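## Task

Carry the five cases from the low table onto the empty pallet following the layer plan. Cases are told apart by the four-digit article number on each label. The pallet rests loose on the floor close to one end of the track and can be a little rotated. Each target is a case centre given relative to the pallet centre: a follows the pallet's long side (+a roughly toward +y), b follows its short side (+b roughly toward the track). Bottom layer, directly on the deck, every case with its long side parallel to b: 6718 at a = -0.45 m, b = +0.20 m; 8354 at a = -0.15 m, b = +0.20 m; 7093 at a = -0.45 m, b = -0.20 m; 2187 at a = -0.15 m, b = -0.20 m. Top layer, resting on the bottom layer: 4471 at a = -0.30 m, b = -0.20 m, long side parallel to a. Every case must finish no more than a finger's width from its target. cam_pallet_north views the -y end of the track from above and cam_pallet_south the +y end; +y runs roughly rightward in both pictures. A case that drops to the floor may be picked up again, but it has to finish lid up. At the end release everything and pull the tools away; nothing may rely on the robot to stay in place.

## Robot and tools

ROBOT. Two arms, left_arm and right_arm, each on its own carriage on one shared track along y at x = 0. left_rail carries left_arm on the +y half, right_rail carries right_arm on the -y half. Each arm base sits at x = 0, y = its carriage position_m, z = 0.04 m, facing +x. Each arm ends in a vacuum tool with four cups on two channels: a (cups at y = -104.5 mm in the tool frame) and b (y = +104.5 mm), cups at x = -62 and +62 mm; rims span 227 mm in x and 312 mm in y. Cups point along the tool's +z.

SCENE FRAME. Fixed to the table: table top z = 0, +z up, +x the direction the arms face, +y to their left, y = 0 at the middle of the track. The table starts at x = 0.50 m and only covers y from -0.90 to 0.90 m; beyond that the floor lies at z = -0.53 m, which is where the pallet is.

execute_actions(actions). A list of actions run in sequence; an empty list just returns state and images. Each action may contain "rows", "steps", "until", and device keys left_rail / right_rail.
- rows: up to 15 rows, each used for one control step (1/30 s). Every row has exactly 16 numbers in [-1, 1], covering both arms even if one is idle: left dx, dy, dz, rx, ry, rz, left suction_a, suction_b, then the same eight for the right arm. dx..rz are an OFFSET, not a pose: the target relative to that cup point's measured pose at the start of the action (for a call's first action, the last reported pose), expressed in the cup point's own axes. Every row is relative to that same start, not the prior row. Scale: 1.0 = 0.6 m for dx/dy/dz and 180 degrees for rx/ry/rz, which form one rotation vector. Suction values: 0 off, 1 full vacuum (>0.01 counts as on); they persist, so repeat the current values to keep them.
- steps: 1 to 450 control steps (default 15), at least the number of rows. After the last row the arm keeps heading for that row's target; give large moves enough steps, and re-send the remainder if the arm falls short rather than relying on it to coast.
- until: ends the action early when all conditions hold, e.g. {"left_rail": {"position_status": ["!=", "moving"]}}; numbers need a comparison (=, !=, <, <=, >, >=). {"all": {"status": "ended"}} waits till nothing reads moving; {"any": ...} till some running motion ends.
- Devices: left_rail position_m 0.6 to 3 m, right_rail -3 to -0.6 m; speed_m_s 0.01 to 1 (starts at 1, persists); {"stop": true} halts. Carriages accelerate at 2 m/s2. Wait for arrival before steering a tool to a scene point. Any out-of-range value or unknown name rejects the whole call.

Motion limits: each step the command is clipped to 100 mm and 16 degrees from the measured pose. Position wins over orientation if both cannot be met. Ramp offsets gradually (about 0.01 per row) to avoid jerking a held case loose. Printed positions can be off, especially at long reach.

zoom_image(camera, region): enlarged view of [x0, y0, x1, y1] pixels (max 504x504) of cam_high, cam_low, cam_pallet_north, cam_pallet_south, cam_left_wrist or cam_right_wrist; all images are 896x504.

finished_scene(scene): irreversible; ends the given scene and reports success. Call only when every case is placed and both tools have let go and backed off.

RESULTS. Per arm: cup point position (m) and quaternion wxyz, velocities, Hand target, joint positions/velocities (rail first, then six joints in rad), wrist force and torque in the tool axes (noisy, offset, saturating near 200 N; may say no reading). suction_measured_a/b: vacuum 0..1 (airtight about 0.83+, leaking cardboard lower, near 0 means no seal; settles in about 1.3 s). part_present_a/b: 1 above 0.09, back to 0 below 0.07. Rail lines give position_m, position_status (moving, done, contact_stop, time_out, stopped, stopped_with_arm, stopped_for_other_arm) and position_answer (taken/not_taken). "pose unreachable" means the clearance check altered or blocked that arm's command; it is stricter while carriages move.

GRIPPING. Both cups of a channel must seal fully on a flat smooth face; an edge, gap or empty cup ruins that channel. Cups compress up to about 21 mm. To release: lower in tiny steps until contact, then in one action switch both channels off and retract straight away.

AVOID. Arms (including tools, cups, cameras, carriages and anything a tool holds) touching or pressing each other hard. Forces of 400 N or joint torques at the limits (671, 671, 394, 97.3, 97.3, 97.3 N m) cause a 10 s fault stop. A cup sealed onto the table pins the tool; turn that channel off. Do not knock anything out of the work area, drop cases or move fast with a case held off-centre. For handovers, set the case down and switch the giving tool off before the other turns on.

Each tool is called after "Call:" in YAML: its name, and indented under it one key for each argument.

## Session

Call:
execute_actions:
  actions: []

Scene clock: 0.00 s.
left_arm: end_effector_position=(+0.8494, +1.1146, +0.4381) suction_measured_a=0.00 part_present_a=0 suction_measured_b=0.00 part_present_b=0 end_effector_quat_wxyz=(-0.002, +0.000, +1.000, +0.000) end_effector_velocity=(+0.000, -0.000, -0.000) end_effector_angular_velocity=(+0.000, +0.000, -0.000) | right_arm: end_effector_position=(+0.8504, -0.6713, +0.4402) suction_measured_a=0.00 part_present_a=0 suction_measured_b=0.00 part_present_b=0 end_effector_quat_wxyz=(-0.000, -0.000, +1.000, -0.000) end_effector_velocity=(-0.000, +0.000, +0.000) end_effector_angular_velocity=(-0.000, -0.000, +0.000)
Joint positions: left_arm=[ 1.116 -0.24  -1.497  2.092 -2.163 -1.571  1.331] | right_arm=[-0.67  -0.24  -1.498  2.091 -2.163 -1.572  1.33 ]
Joint velocities: left_arm=[ 0. -0.  0. -0.  0.  0.  0.] | right_arm=[ 0.  0. -0.  0. -0.  0.  0.]
Wrist force (N, on the end effector, along its own x y z axes, offset not removed): no reading
Wrist torque (N m, same axes, about the end effector's origin, offset not removed): no reading
Hand target (left_arm): +0.849, +1.115, +0.438; -0.002, +0.000, +1.000, +0.000
Hand target (right_arm): +0.850, -0.671, +0.440; -0.000, -0.000, +1.000, -0.000
left_rail: position_m=1.116 position_m_goal=1.116 speed_m_s=1.00 position_status=done position_answer=taken refusals=0
right_rail: position_m=-0.670 position_m_goal=-0.670 speed_m_s=1.00 position_status=done position_answer=taken refusals=0

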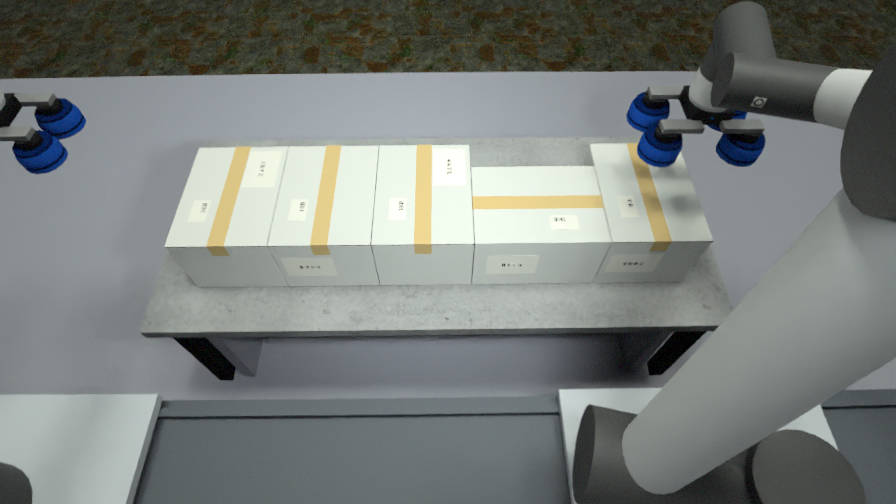

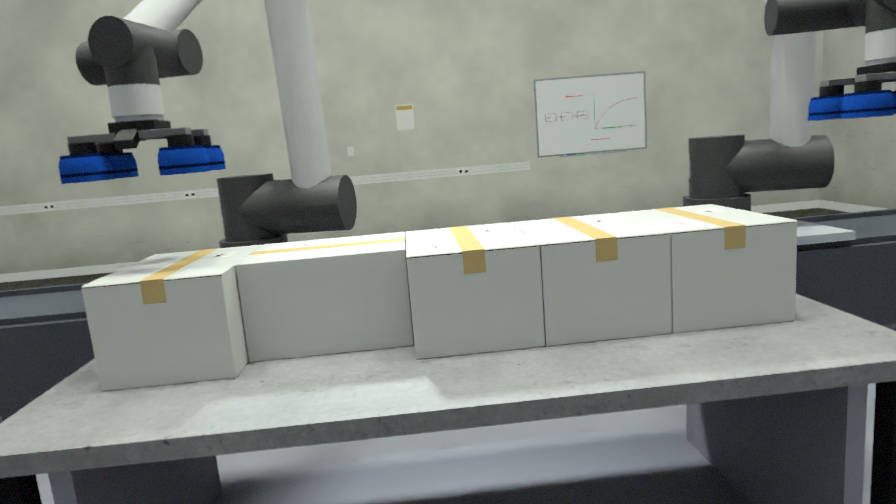

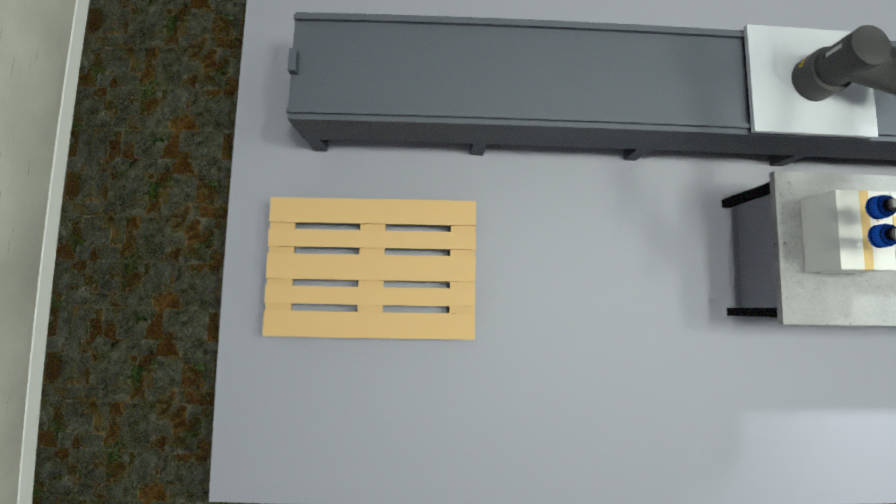

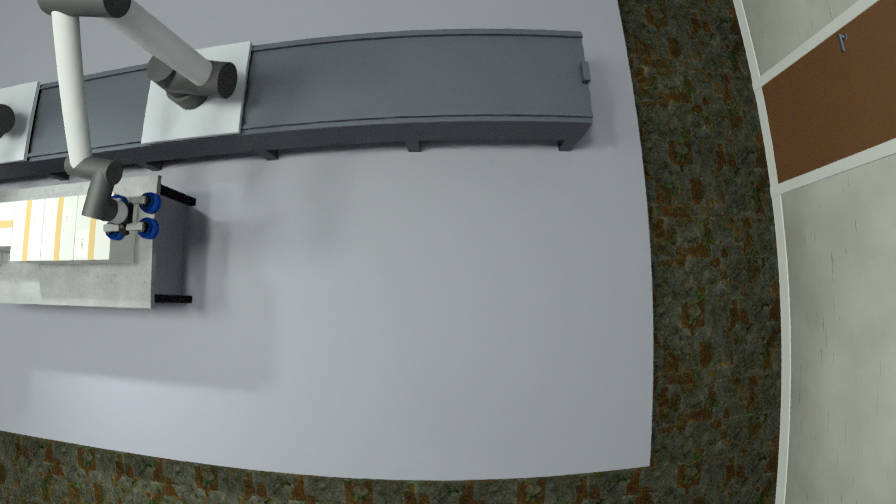

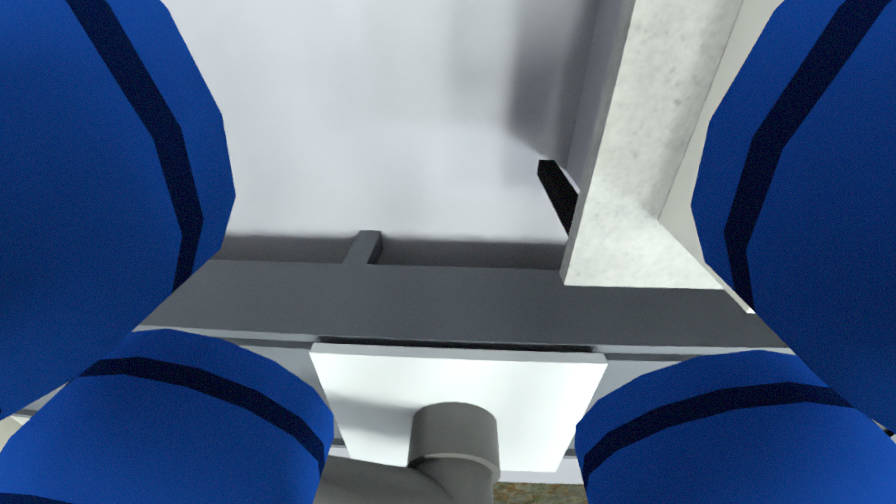

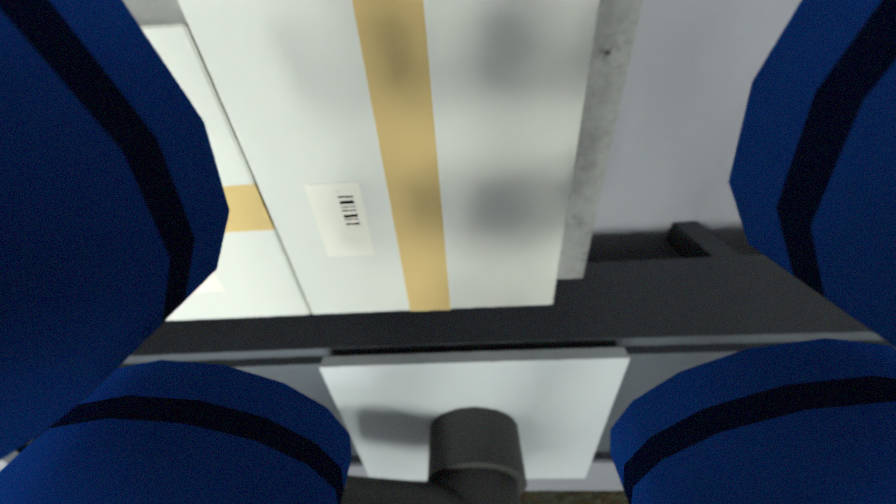

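Call:
zoom_image:
  camera: "cam_high"
  region: [460, 200, 720, 300]

Call:
zoom_image:
  camera: "cam_high"
  region: [220, 135, 480, 300]

Call:
zoom_image:
  camera: "cam_pallet_north"
  region: [250, 100, 500, 350]

Region (460, 200, 720, 300) of cam_high's 896x504 image, scaled by 1.938, with more detail than that image has; it fills the top 194 rows of this view, and the rest is white.

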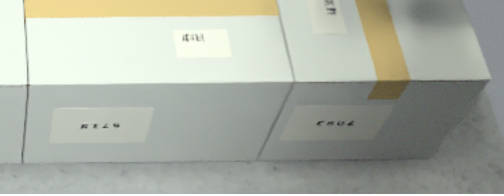

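Region (220, 135, 480, 300) of cam_high's 896x504 image, scaled by 1.938, with more detail than that image has; it fills the top 320 rows of this view, and the rest is white.

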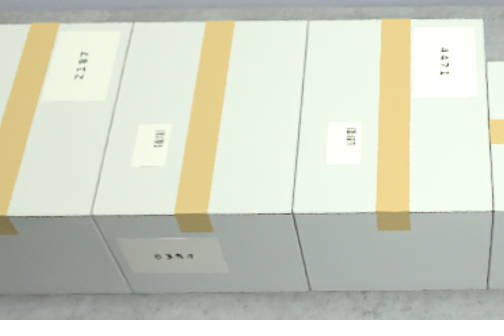

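Region (250, 100, 500, 350) of cam_pallet_north's 896x504 image, scaled by 2.016, with more detail than that image has.

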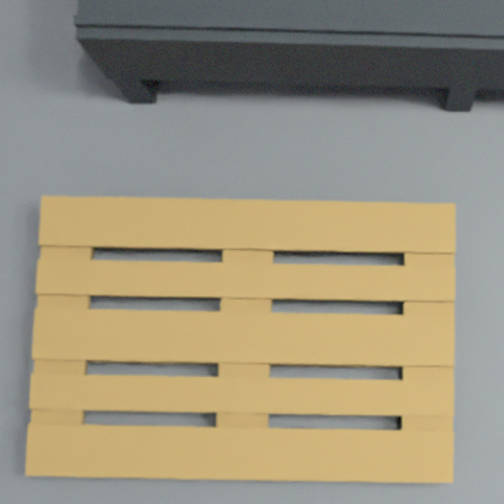

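Call:
execute_actions:
  actions:
    - {"left_rail":{"position_m":2.4},"rows":[[0,0,0,0,0,0,0,0,0.011,0.075,0.29,0,0,-0.5,0,0]],"steps":45}

Scene clock: 14.63 s.
left_arm: end_effector_position=(+0.8494, +2.3004, +0.4381) suction_measured_a=0.00 part_present_a=0 suction_measured_b=0.00 part_present_b=0 end_effector_quat_wxyz=(-0.002, +0.000, +1.000, +0.000) end_effector_velocity=(+0.000, +0.631, -0.000) end_effector_angular_velocity=(+0.000, +0.000, -0.000) | right_arm: end_effector_position=(+0.8440, -0.6262, +0.2660) suction_measured_a=0.00 part_present_a=0 suction_measured_b=0.00 part_present_b=0 end_effector_quat_wxyz=(+0.001, +0.705, -0.709, +0.000) end_effector_velocity=(-0.000, -0.000, +0.000) end_effector_angular_velocity=(+0.010, -0.002, +0.060)
Joint positions: left_arm=[ 2.302 -0.24  -1.497  2.092 -2.163 -1.571  1.331] | right_arm=[-0.67  -0.188 -1.34   2.219 -2.449 -1.573 -0.181]
Joint velocities: left_arm=[ 0.631  0.     0.     0.     0.    -0.     0.   ] | right_arm=[ 0.    -0.004 -0.001  0.001 -0.     0.01  -0.064]
Wrist force (N, on the end effector, along its own x y z axes, offset not removed): left_arm=[2.1 7.6 14.7] | right_arm=[5.3 -2.0 0.3]
Wrist torque (N m, same axes, about the end effector's origin, offset not removed): left_arm=[1.00 -0.05 -0.21] | right_arm=[0.16 -0.56 0.22]
Hand target (left_arm): +0.849, +2.327, +0.438; -0.002, +0.000, +1.000, +0.000
Hand target (right_arm): +0.844, -0.626, +0.266; +0.001, +0.707, -0.707, -0.000
Off the commanded pose (left_arm): 0.000 m, 0 deg.
Off the commanded pose (right_arm): 0.000 m, 0 deg.
left_rail: position_m=2.302 position_m_goal=2.400 speed_m_s=1.00 position_status=moving position_answer=taken refusals=0
right_rail: position_m=-0.670 position_m_goal=-0.670 speed_m_s=1.00 position_status=done position_answer=taken refusals=0

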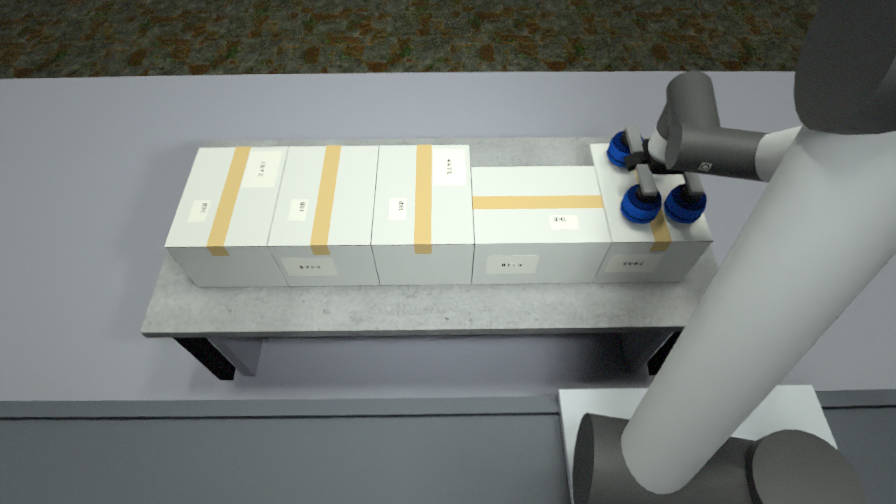

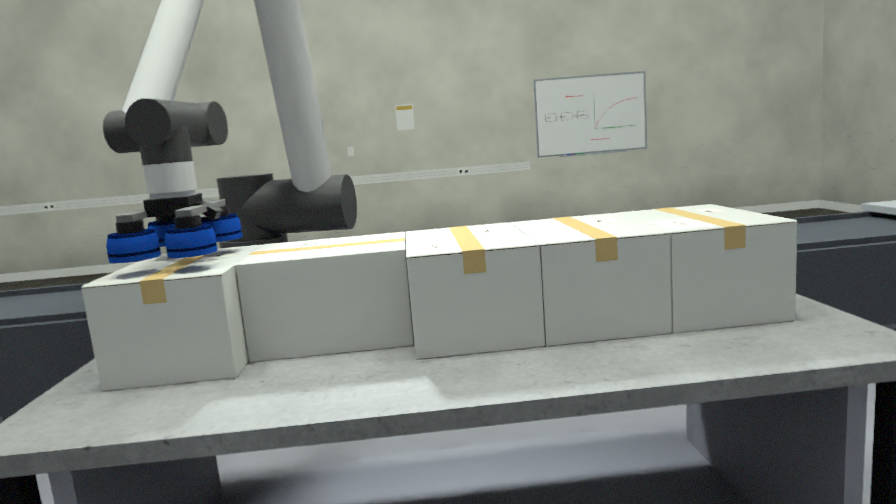

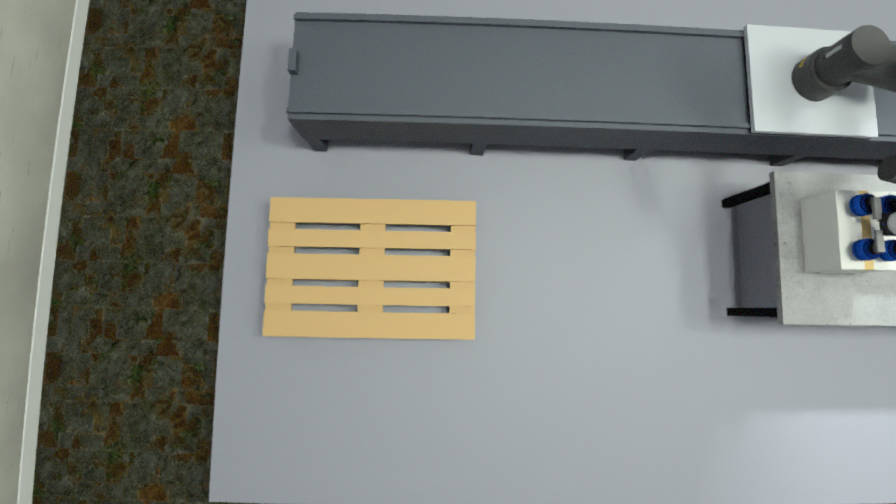

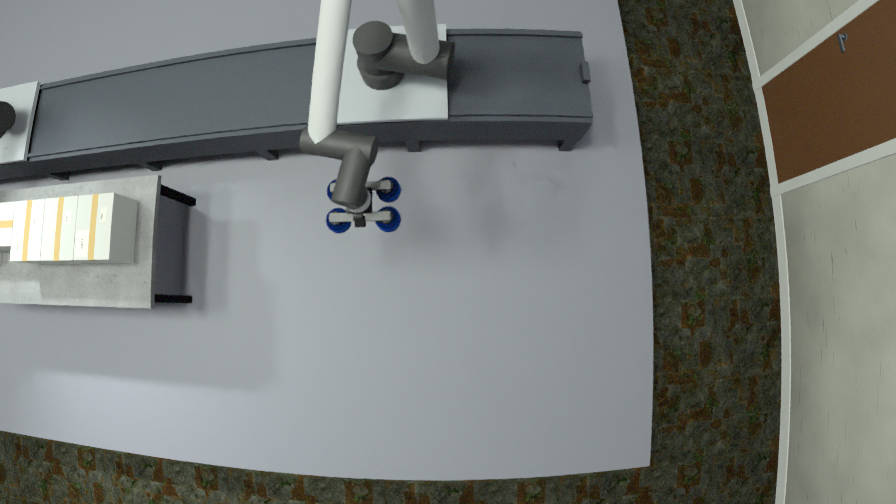

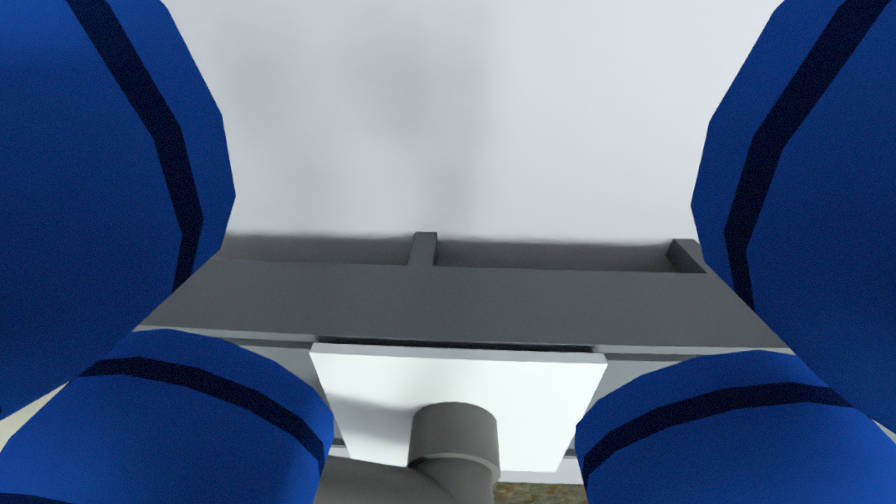

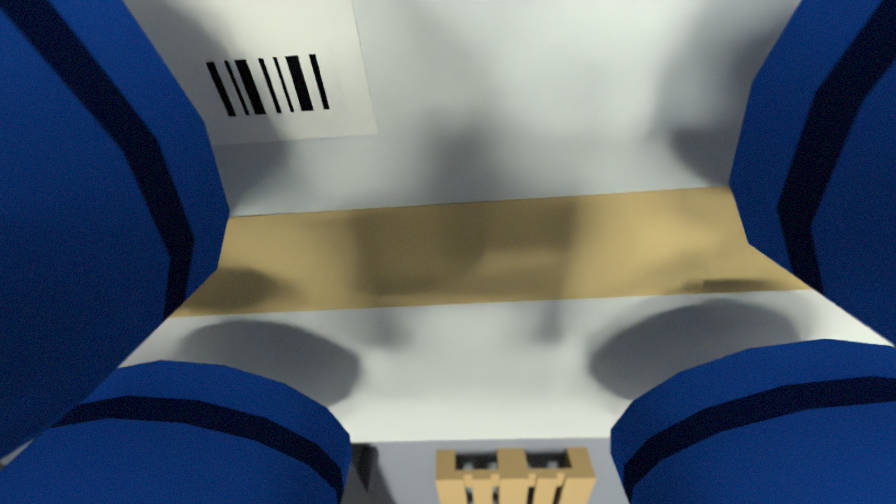

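Call:
execute_actions:
  actions: []

Scene clock: 29.20 s.
left_arm: end_effector_position=(+0.8494, +2.3988, +0.4381) suction_measured_a=0.00 part_present_a=0 suction_measured_b=0.00 part_present_b=0 end_effector_quat_wxyz=(-0.002, +0.000, +1.000, +0.000) end_effector_velocity=(-0.000, -0.000, +0.000) end_effector_angular_velocity=(-0.000, -0.000, -0.000) | right_arm: end_effector_position=(+0.8440, -0.6263, +0.2660) suction_measured_a=0.00 part_present_a=0 suction_measured_b=0.00 part_present_b=0 end_effector_quat_wxyz=(+0.001, +0.707, -0.707, -0.000) end_effector_velocity=(+0.000, -0.000, -0.000) end_effector_angular_velocity=(+0.000, +0.000, -0.000)
Joint positions: left_arm=[ 2.4   -0.24  -1.497  2.092 -2.163 -1.571  1.331] | right_arm=[-0.67  -0.188 -1.34   2.219 -2.449 -1.572 -0.188]
Joint velocities: left_arm=[ 0. -0. -0.  0. -0.  0. -0.] | right_arm=[ 0. -0.  0. -0.  0. -0. -0.]
Wrist force (N, on the end effector, along its own x y z axes, offset not removed): left_arm=[2.1 3.3 -2.8] | right_arm=[-1.5 3.4 -0.1]
Wrist torque (N m, same axes, about the end effector's origin, offset not removed): left_arm=[0.66 -0.16 -0.17] | right_arm=[0.68 0.68 0.37]
Hand target (left_arm): +0.849, +2.399, +0.438; -0.002, +0.000, +1.000, +0.000
Hand target (right_arm): +0.844, -0.626, +0.266; +0.001, +0.707, -0.707, -0.000
Off the commanded pose (left_arm): 0.000 m, 0 deg.
Off the commanded pose (right_arm): 0.000 m, 0 deg.
left_rail: position_m=2.400 position_m_goal=2.400 speed_m_s=1.00 position_status=done position_answer=taken refusals=0
right_rail: position_m=-0.670 position_m_goal=-0.670 speed_m_s=1.00 position_status=done position_answer=taken refusals=0

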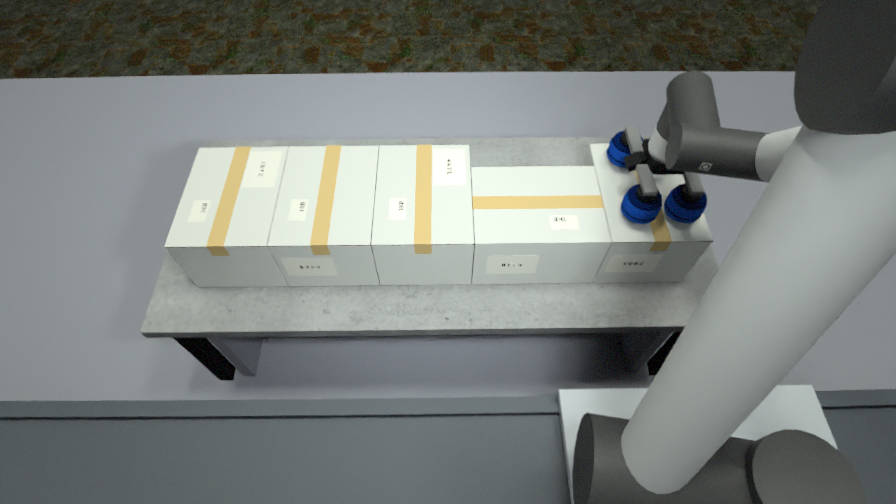

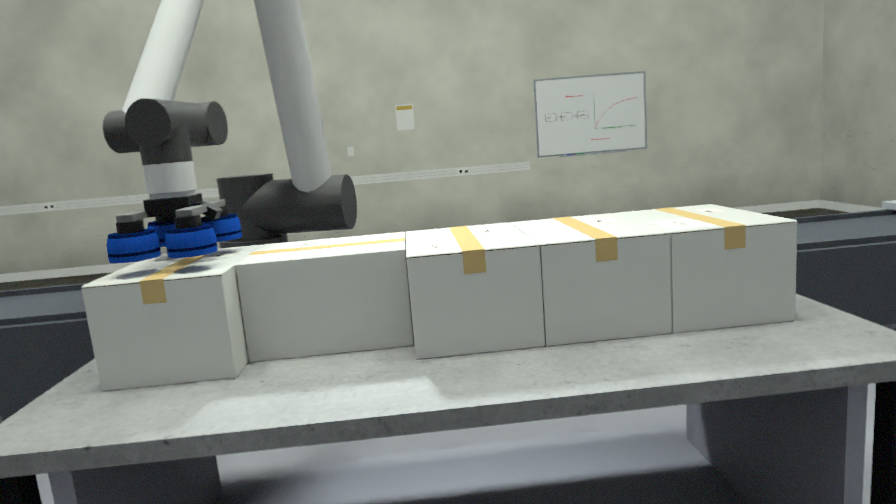

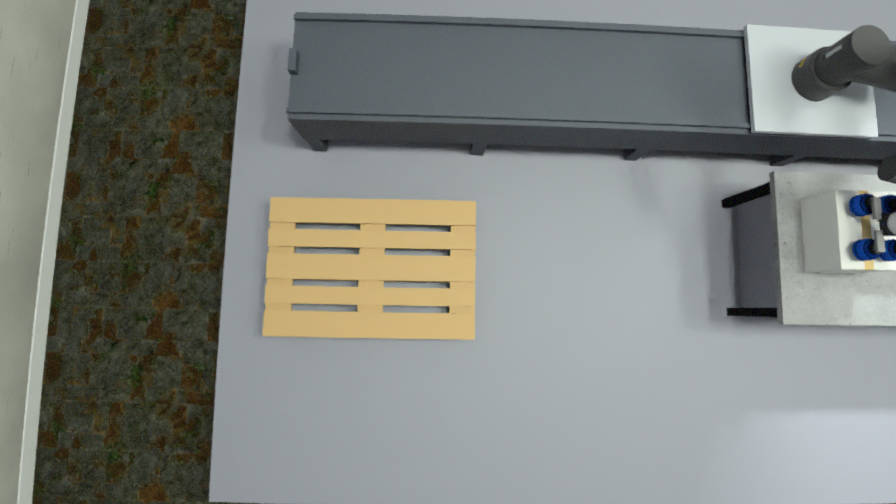

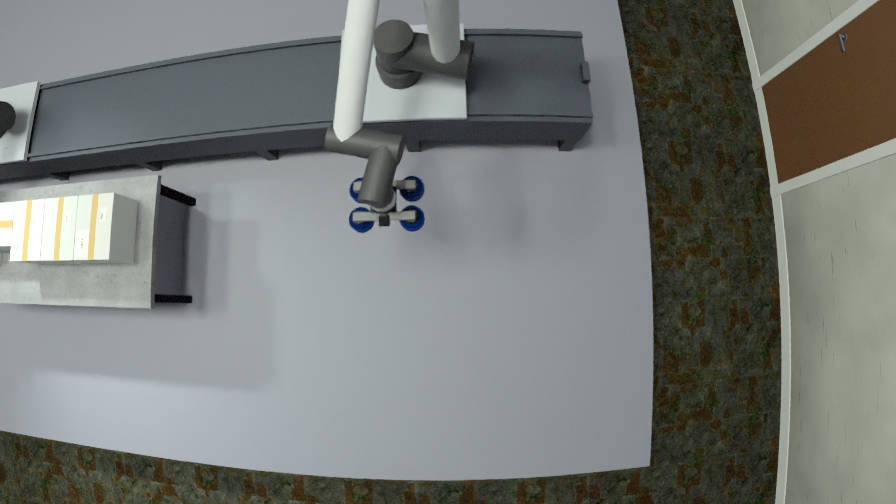

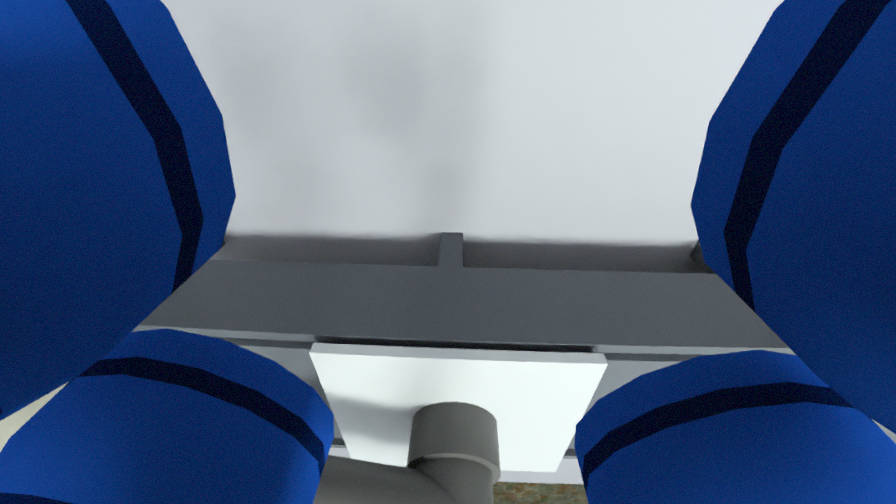

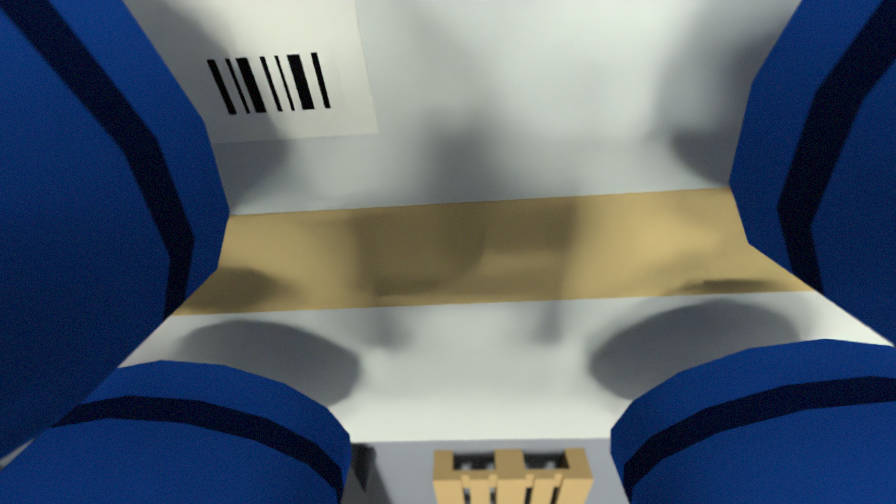

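Call:
execute_actions:
  actions:
    - {"rows":[[0,0,0,0,0,0,0,0,0,0,0.02,0,0,0,0,0],[0,0,0,0,0,0,0,0,0,0,0.04,0,0,0,0,0],[0,0,0,0,0,0,0,0,0,0,0.066,0,0,0,0,0]],"steps":14}

Scene clock: 33.87 s.
left_arm: end_effector_position=(+0.8494, +2.3988, +0.4381) suction_measured_a=0.00 part_present_a=0 suction_measured_b=0.00 part_present_b=0 end_effector_quat_wxyz=(-0.002, +0.000, +1.000, +0.000) end_effector_velocity=(+0.000, -0.000, -0.000) end_effector_angular_velocity=(+0.000, +0.000, -0.000) | right_arm: end_effector_position=(+0.8439, -0.6263, +0.2281) suction_measured_a=0.00 part_present_a=0 suction_measured_b=0.00 part_present_b=0 end_effector_quat_wxyz=(+0.001, +0.707, -0.707, -0.000) end_effector_velocity=(+0.002, -0.000, -0.012) end_effector_angular_velocity=(-0.001, -0.003, -0.000)
Joint positions: left_arm=[ 2.4   -0.24  -1.497  2.092 -2.163 -1.571  1.331] | right_arm=[-0.67  -0.188 -1.296  2.239 -2.513 -1.572 -0.189]
Joint velocities: left_arm=[ 0. -0.  0. -0.  0.  0. -0.] | right_arm=[ 0.     0.     0.016  0.005 -0.025  0.     0.   ]
Wrist force (N, on the end effector, along its own x y z axes, offset not removed): left_arm=[1.9 -1.2 8.5] | right_arm=[0.7 9.8 -43.2]
Wrist torque (N m, same axes, about the end effector's origin, offset not removed): left_arm=[0.11 0.08 0.08] | right_arm=[0.23 0.05 0.16]
Hand target (left_arm): +0.849, +2.399, +0.438; -0.002, +0.000, +1.000, +0.000
Hand target (right_arm): +0.844, -0.626, +0.226; +0.001, +0.707, -0.707, -0.000
Off the commanded pose (left_arm): 0.000 m, 0 deg.
Off the commanded pose (right_arm): 0.002 m, 0 deg.
left_rail: position_m=2.400 position_m_goal=2.400 speed_m_s=1.00 position_status=done position_answer=taken refusals=0
right_rail: position_m=-0.670 position_m_goal=-0.670 speed_m_s=1.00 position_status=done position_answer=taken refusals=0

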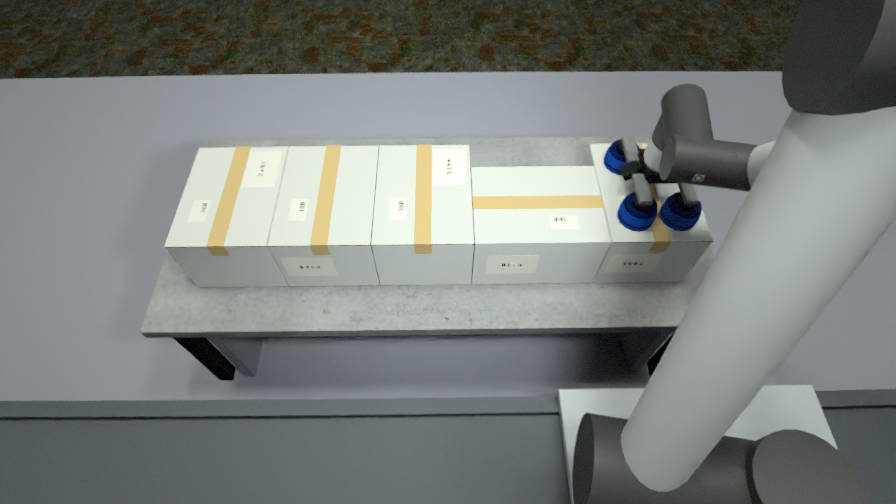

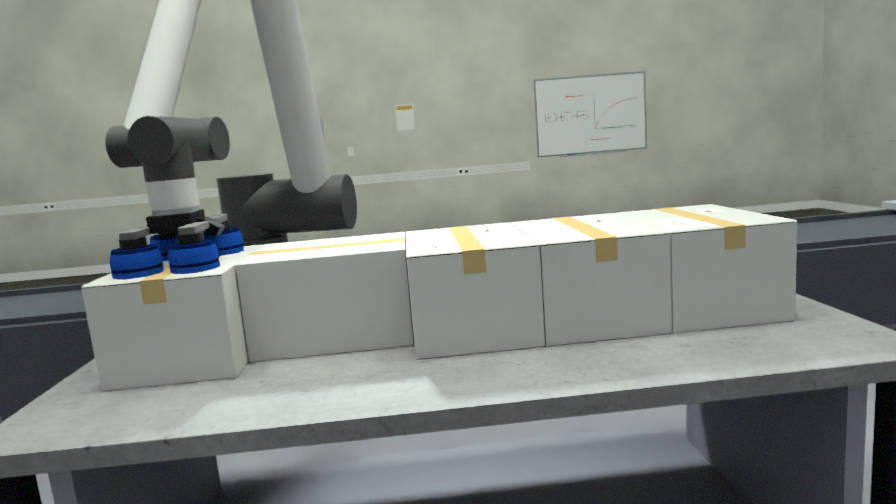

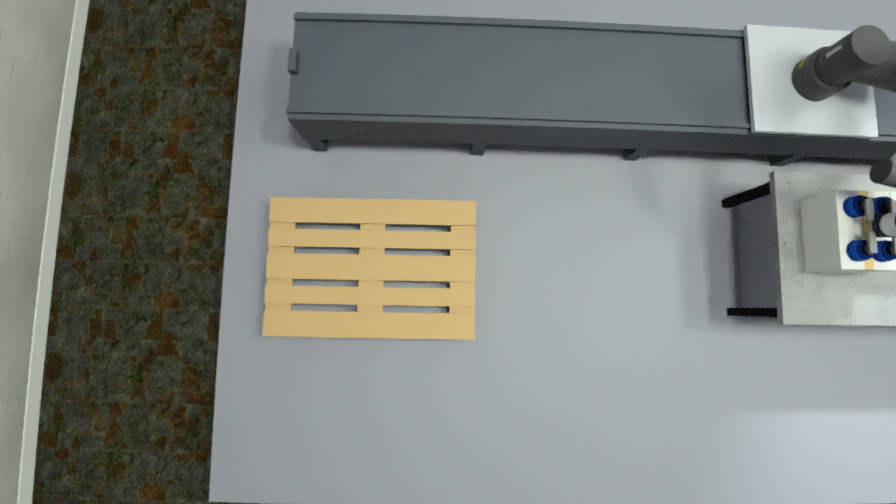

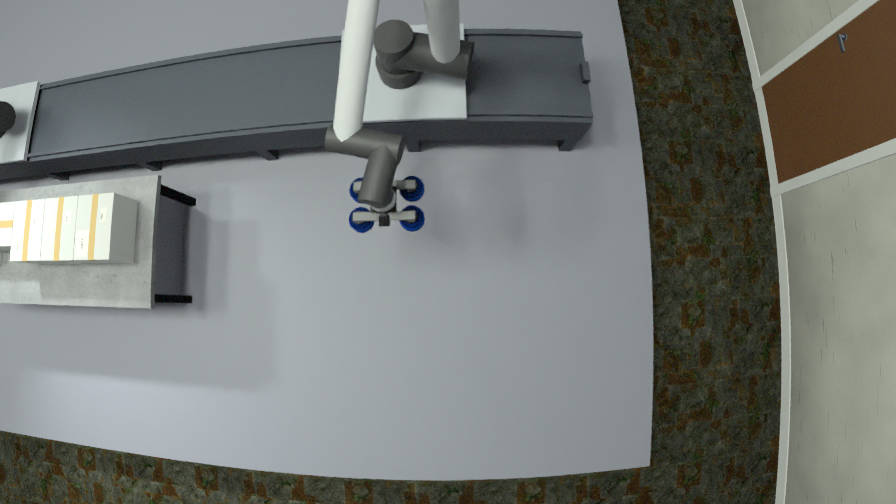

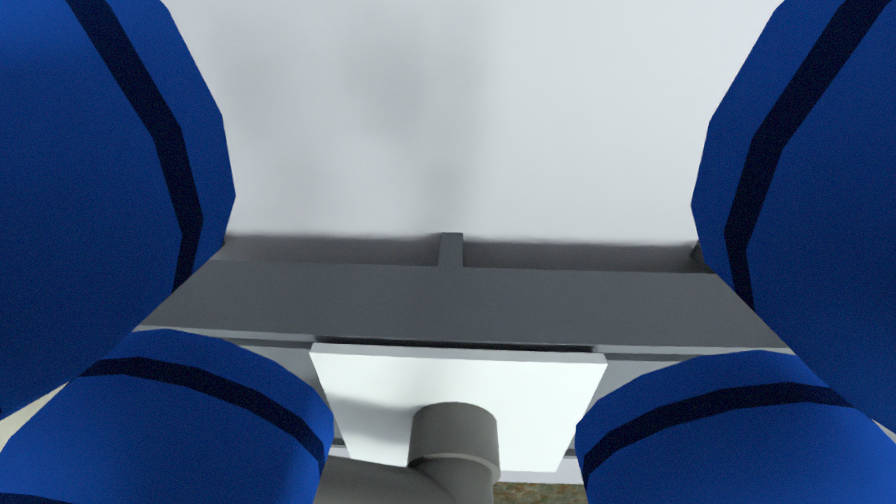

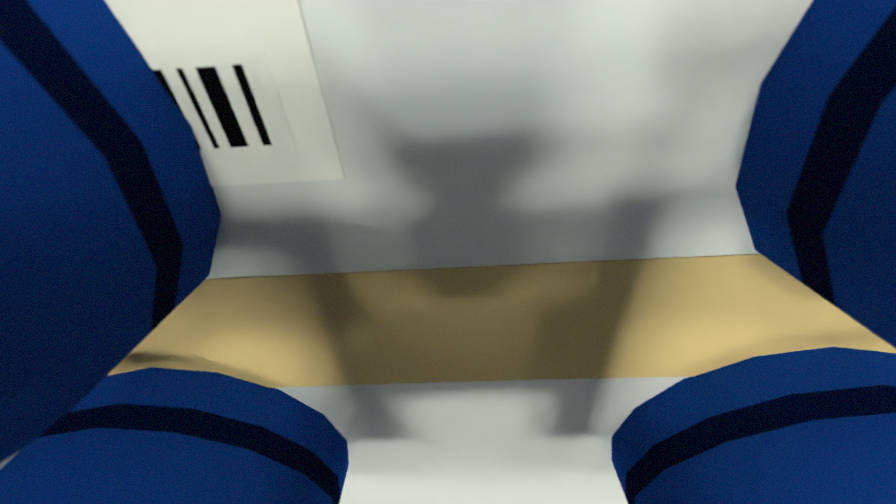

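Call:
execute_actions:
  actions:
    - {"rows":[[0,0,0,0,0,0,0,0,0,0,0.008,0,0,0,1,1]],"steps":24}
    - {"rows":[[0,0,0,0,0,0,0,0,0,0,-0.015,0,0,0,1,1],[0,0,0,0,0,0,0,0,0,0,-0.03,0,0,0,1,1],[0,0,0,0,0,0,0,0,0,0,-0.05,0,0,0,1,1]],"steps":9}
    - {"right_rail":{"position_m":-3.0},"steps":24}
    - {"rows":[[0,0,0,0,0,0,0,0,0.04,-0.03,0.03,0,0,0,1,1],[0,0,0,0,0,0,0,0,0.09,-0.065,0.065,0,0,0,1,1],[0,0,0,0,0,0,0,0,0.912,-0.652,0.66,0,0,-0.003,1,1]],"steps":66}

Call:
zoom_image:
  camera: "cam_pallet_north"
  region: [220,180,500,360]

Scene clock: 43.80 s.
left_arm: end_effector_position=(+0.8494, +2.3988, +0.4381) suction_measured_a=0.00 part_present_a=0 suction_measured_b=0.00 part_present_b=0 end_effector_quat_wxyz=(-0.002, +0.000, +1.000, +0.000) end_effector_velocity=(+0.000, -0.000, -0.000) end_effector_angular_velocity=(+0.000, +0.000, -0.000) | right_arm: end_effector_position=(+1.2339, -3.5039, -0.1429) suction_measured_a=1.00 part_present_a=1 suction_measured_b=1.00 part_present_b=1 end_effector_quat_wxyz=(+0.000, +0.711, -0.704, -0.000) end_effector_velocity=(+0.002, -0.000, -0.000) end_effector_angular_velocity=(-0.001, -0.001, +0.001)
Joint positions: left_arm=[ 2.4   -0.24  -1.497  2.092 -2.163 -1.571  1.331] | right_arm=[-3.    -0.539 -0.561  1.503 -2.512 -1.572 -0.549]
Joint velocities: left_arm=[ 0. -0.  0. -0.  0. -0. -0.] | right_arm=[ 0.     0.001  0.002 -0.003 -0.    -0.    -0.   ]
Wrist force (N, on the end effector, along its own x y z axes, offset not removed): left_arm=[-2.7 4.4 4.8] | right_arm=[-0.7 -7.1 -21.2]
Wrist torque (N m, same axes, about the end effector's origin, offset not removed): left_arm=[0.71 0.28 -0.28] | right_arm=[-3.22 0.41 0.14]
Hand target (left_arm): +0.849, +2.399, +0.438; -0.002, +0.000, +1.000, +0.000
Hand target (right_arm): +1.234, -3.504, -0.143; +0.001, +0.711, -0.704, -0.000
Off the commanded pose (left_arm): 0.000 m, 0 deg.
Off the commanded pose (right_arm): 0.001 m, 0 deg.
left_rail: position_m=2.400 position_m_goal=2.400 speed_m_s=1.00 position_status=done position_answer=taken refusals=0
right_rail: position_m=-3.000 position_m_goal=-3.000 speed_m_s=1.00 position_status=done position_answer=taken refusals=0

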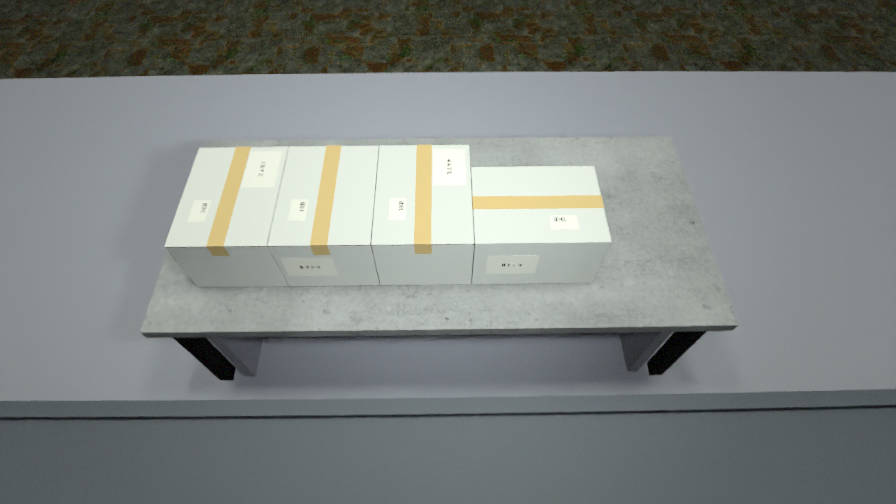

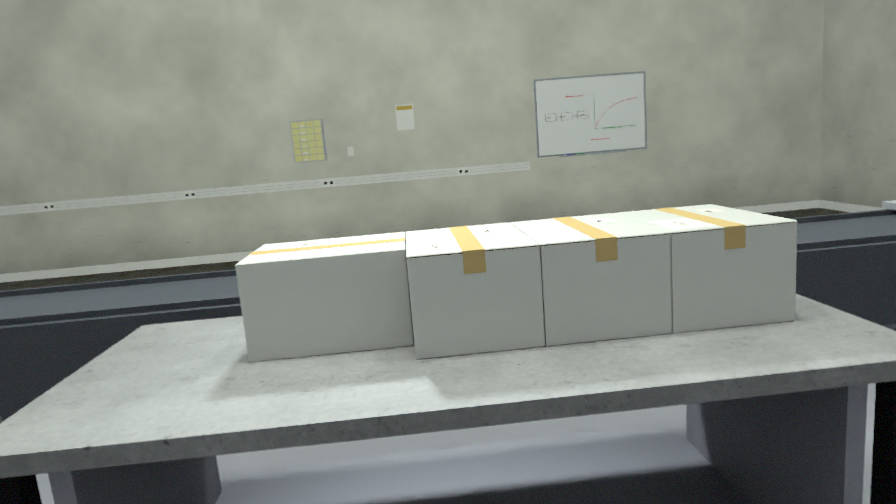

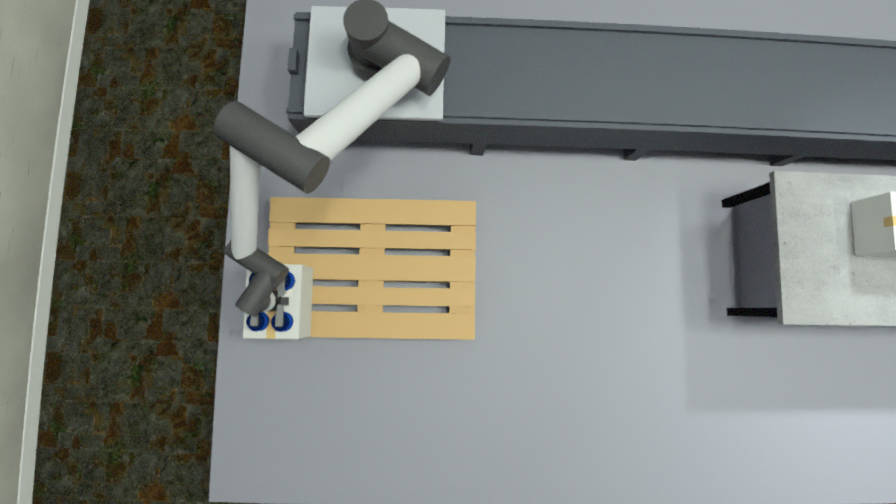

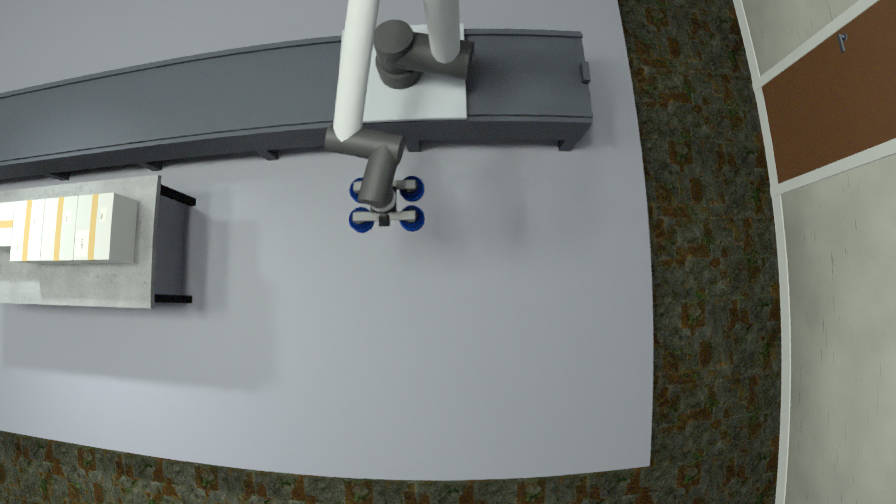

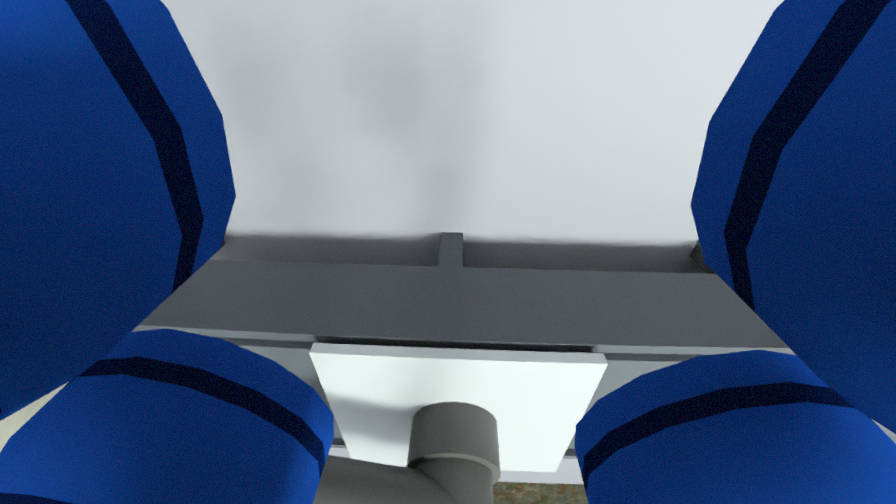

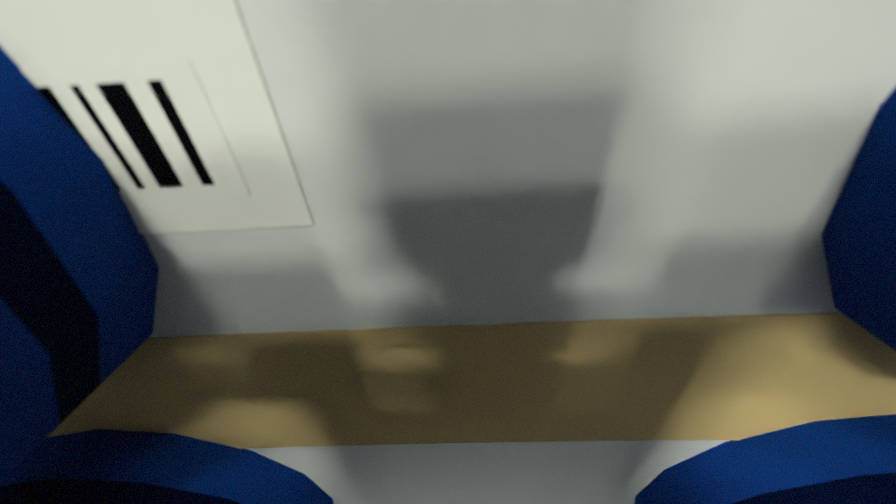

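Region (220, 180, 500, 360) of cam_pallet_north's 896x504 image, scaled by 1.800, with more detail than that image has; it fills the top 324 rows of this view, and the rest is white.

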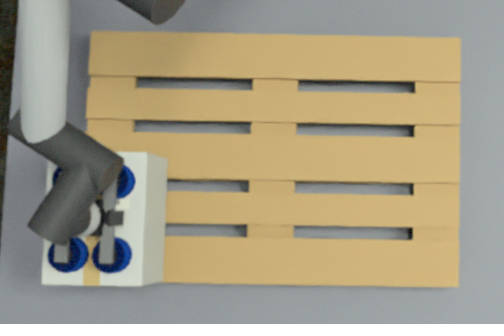

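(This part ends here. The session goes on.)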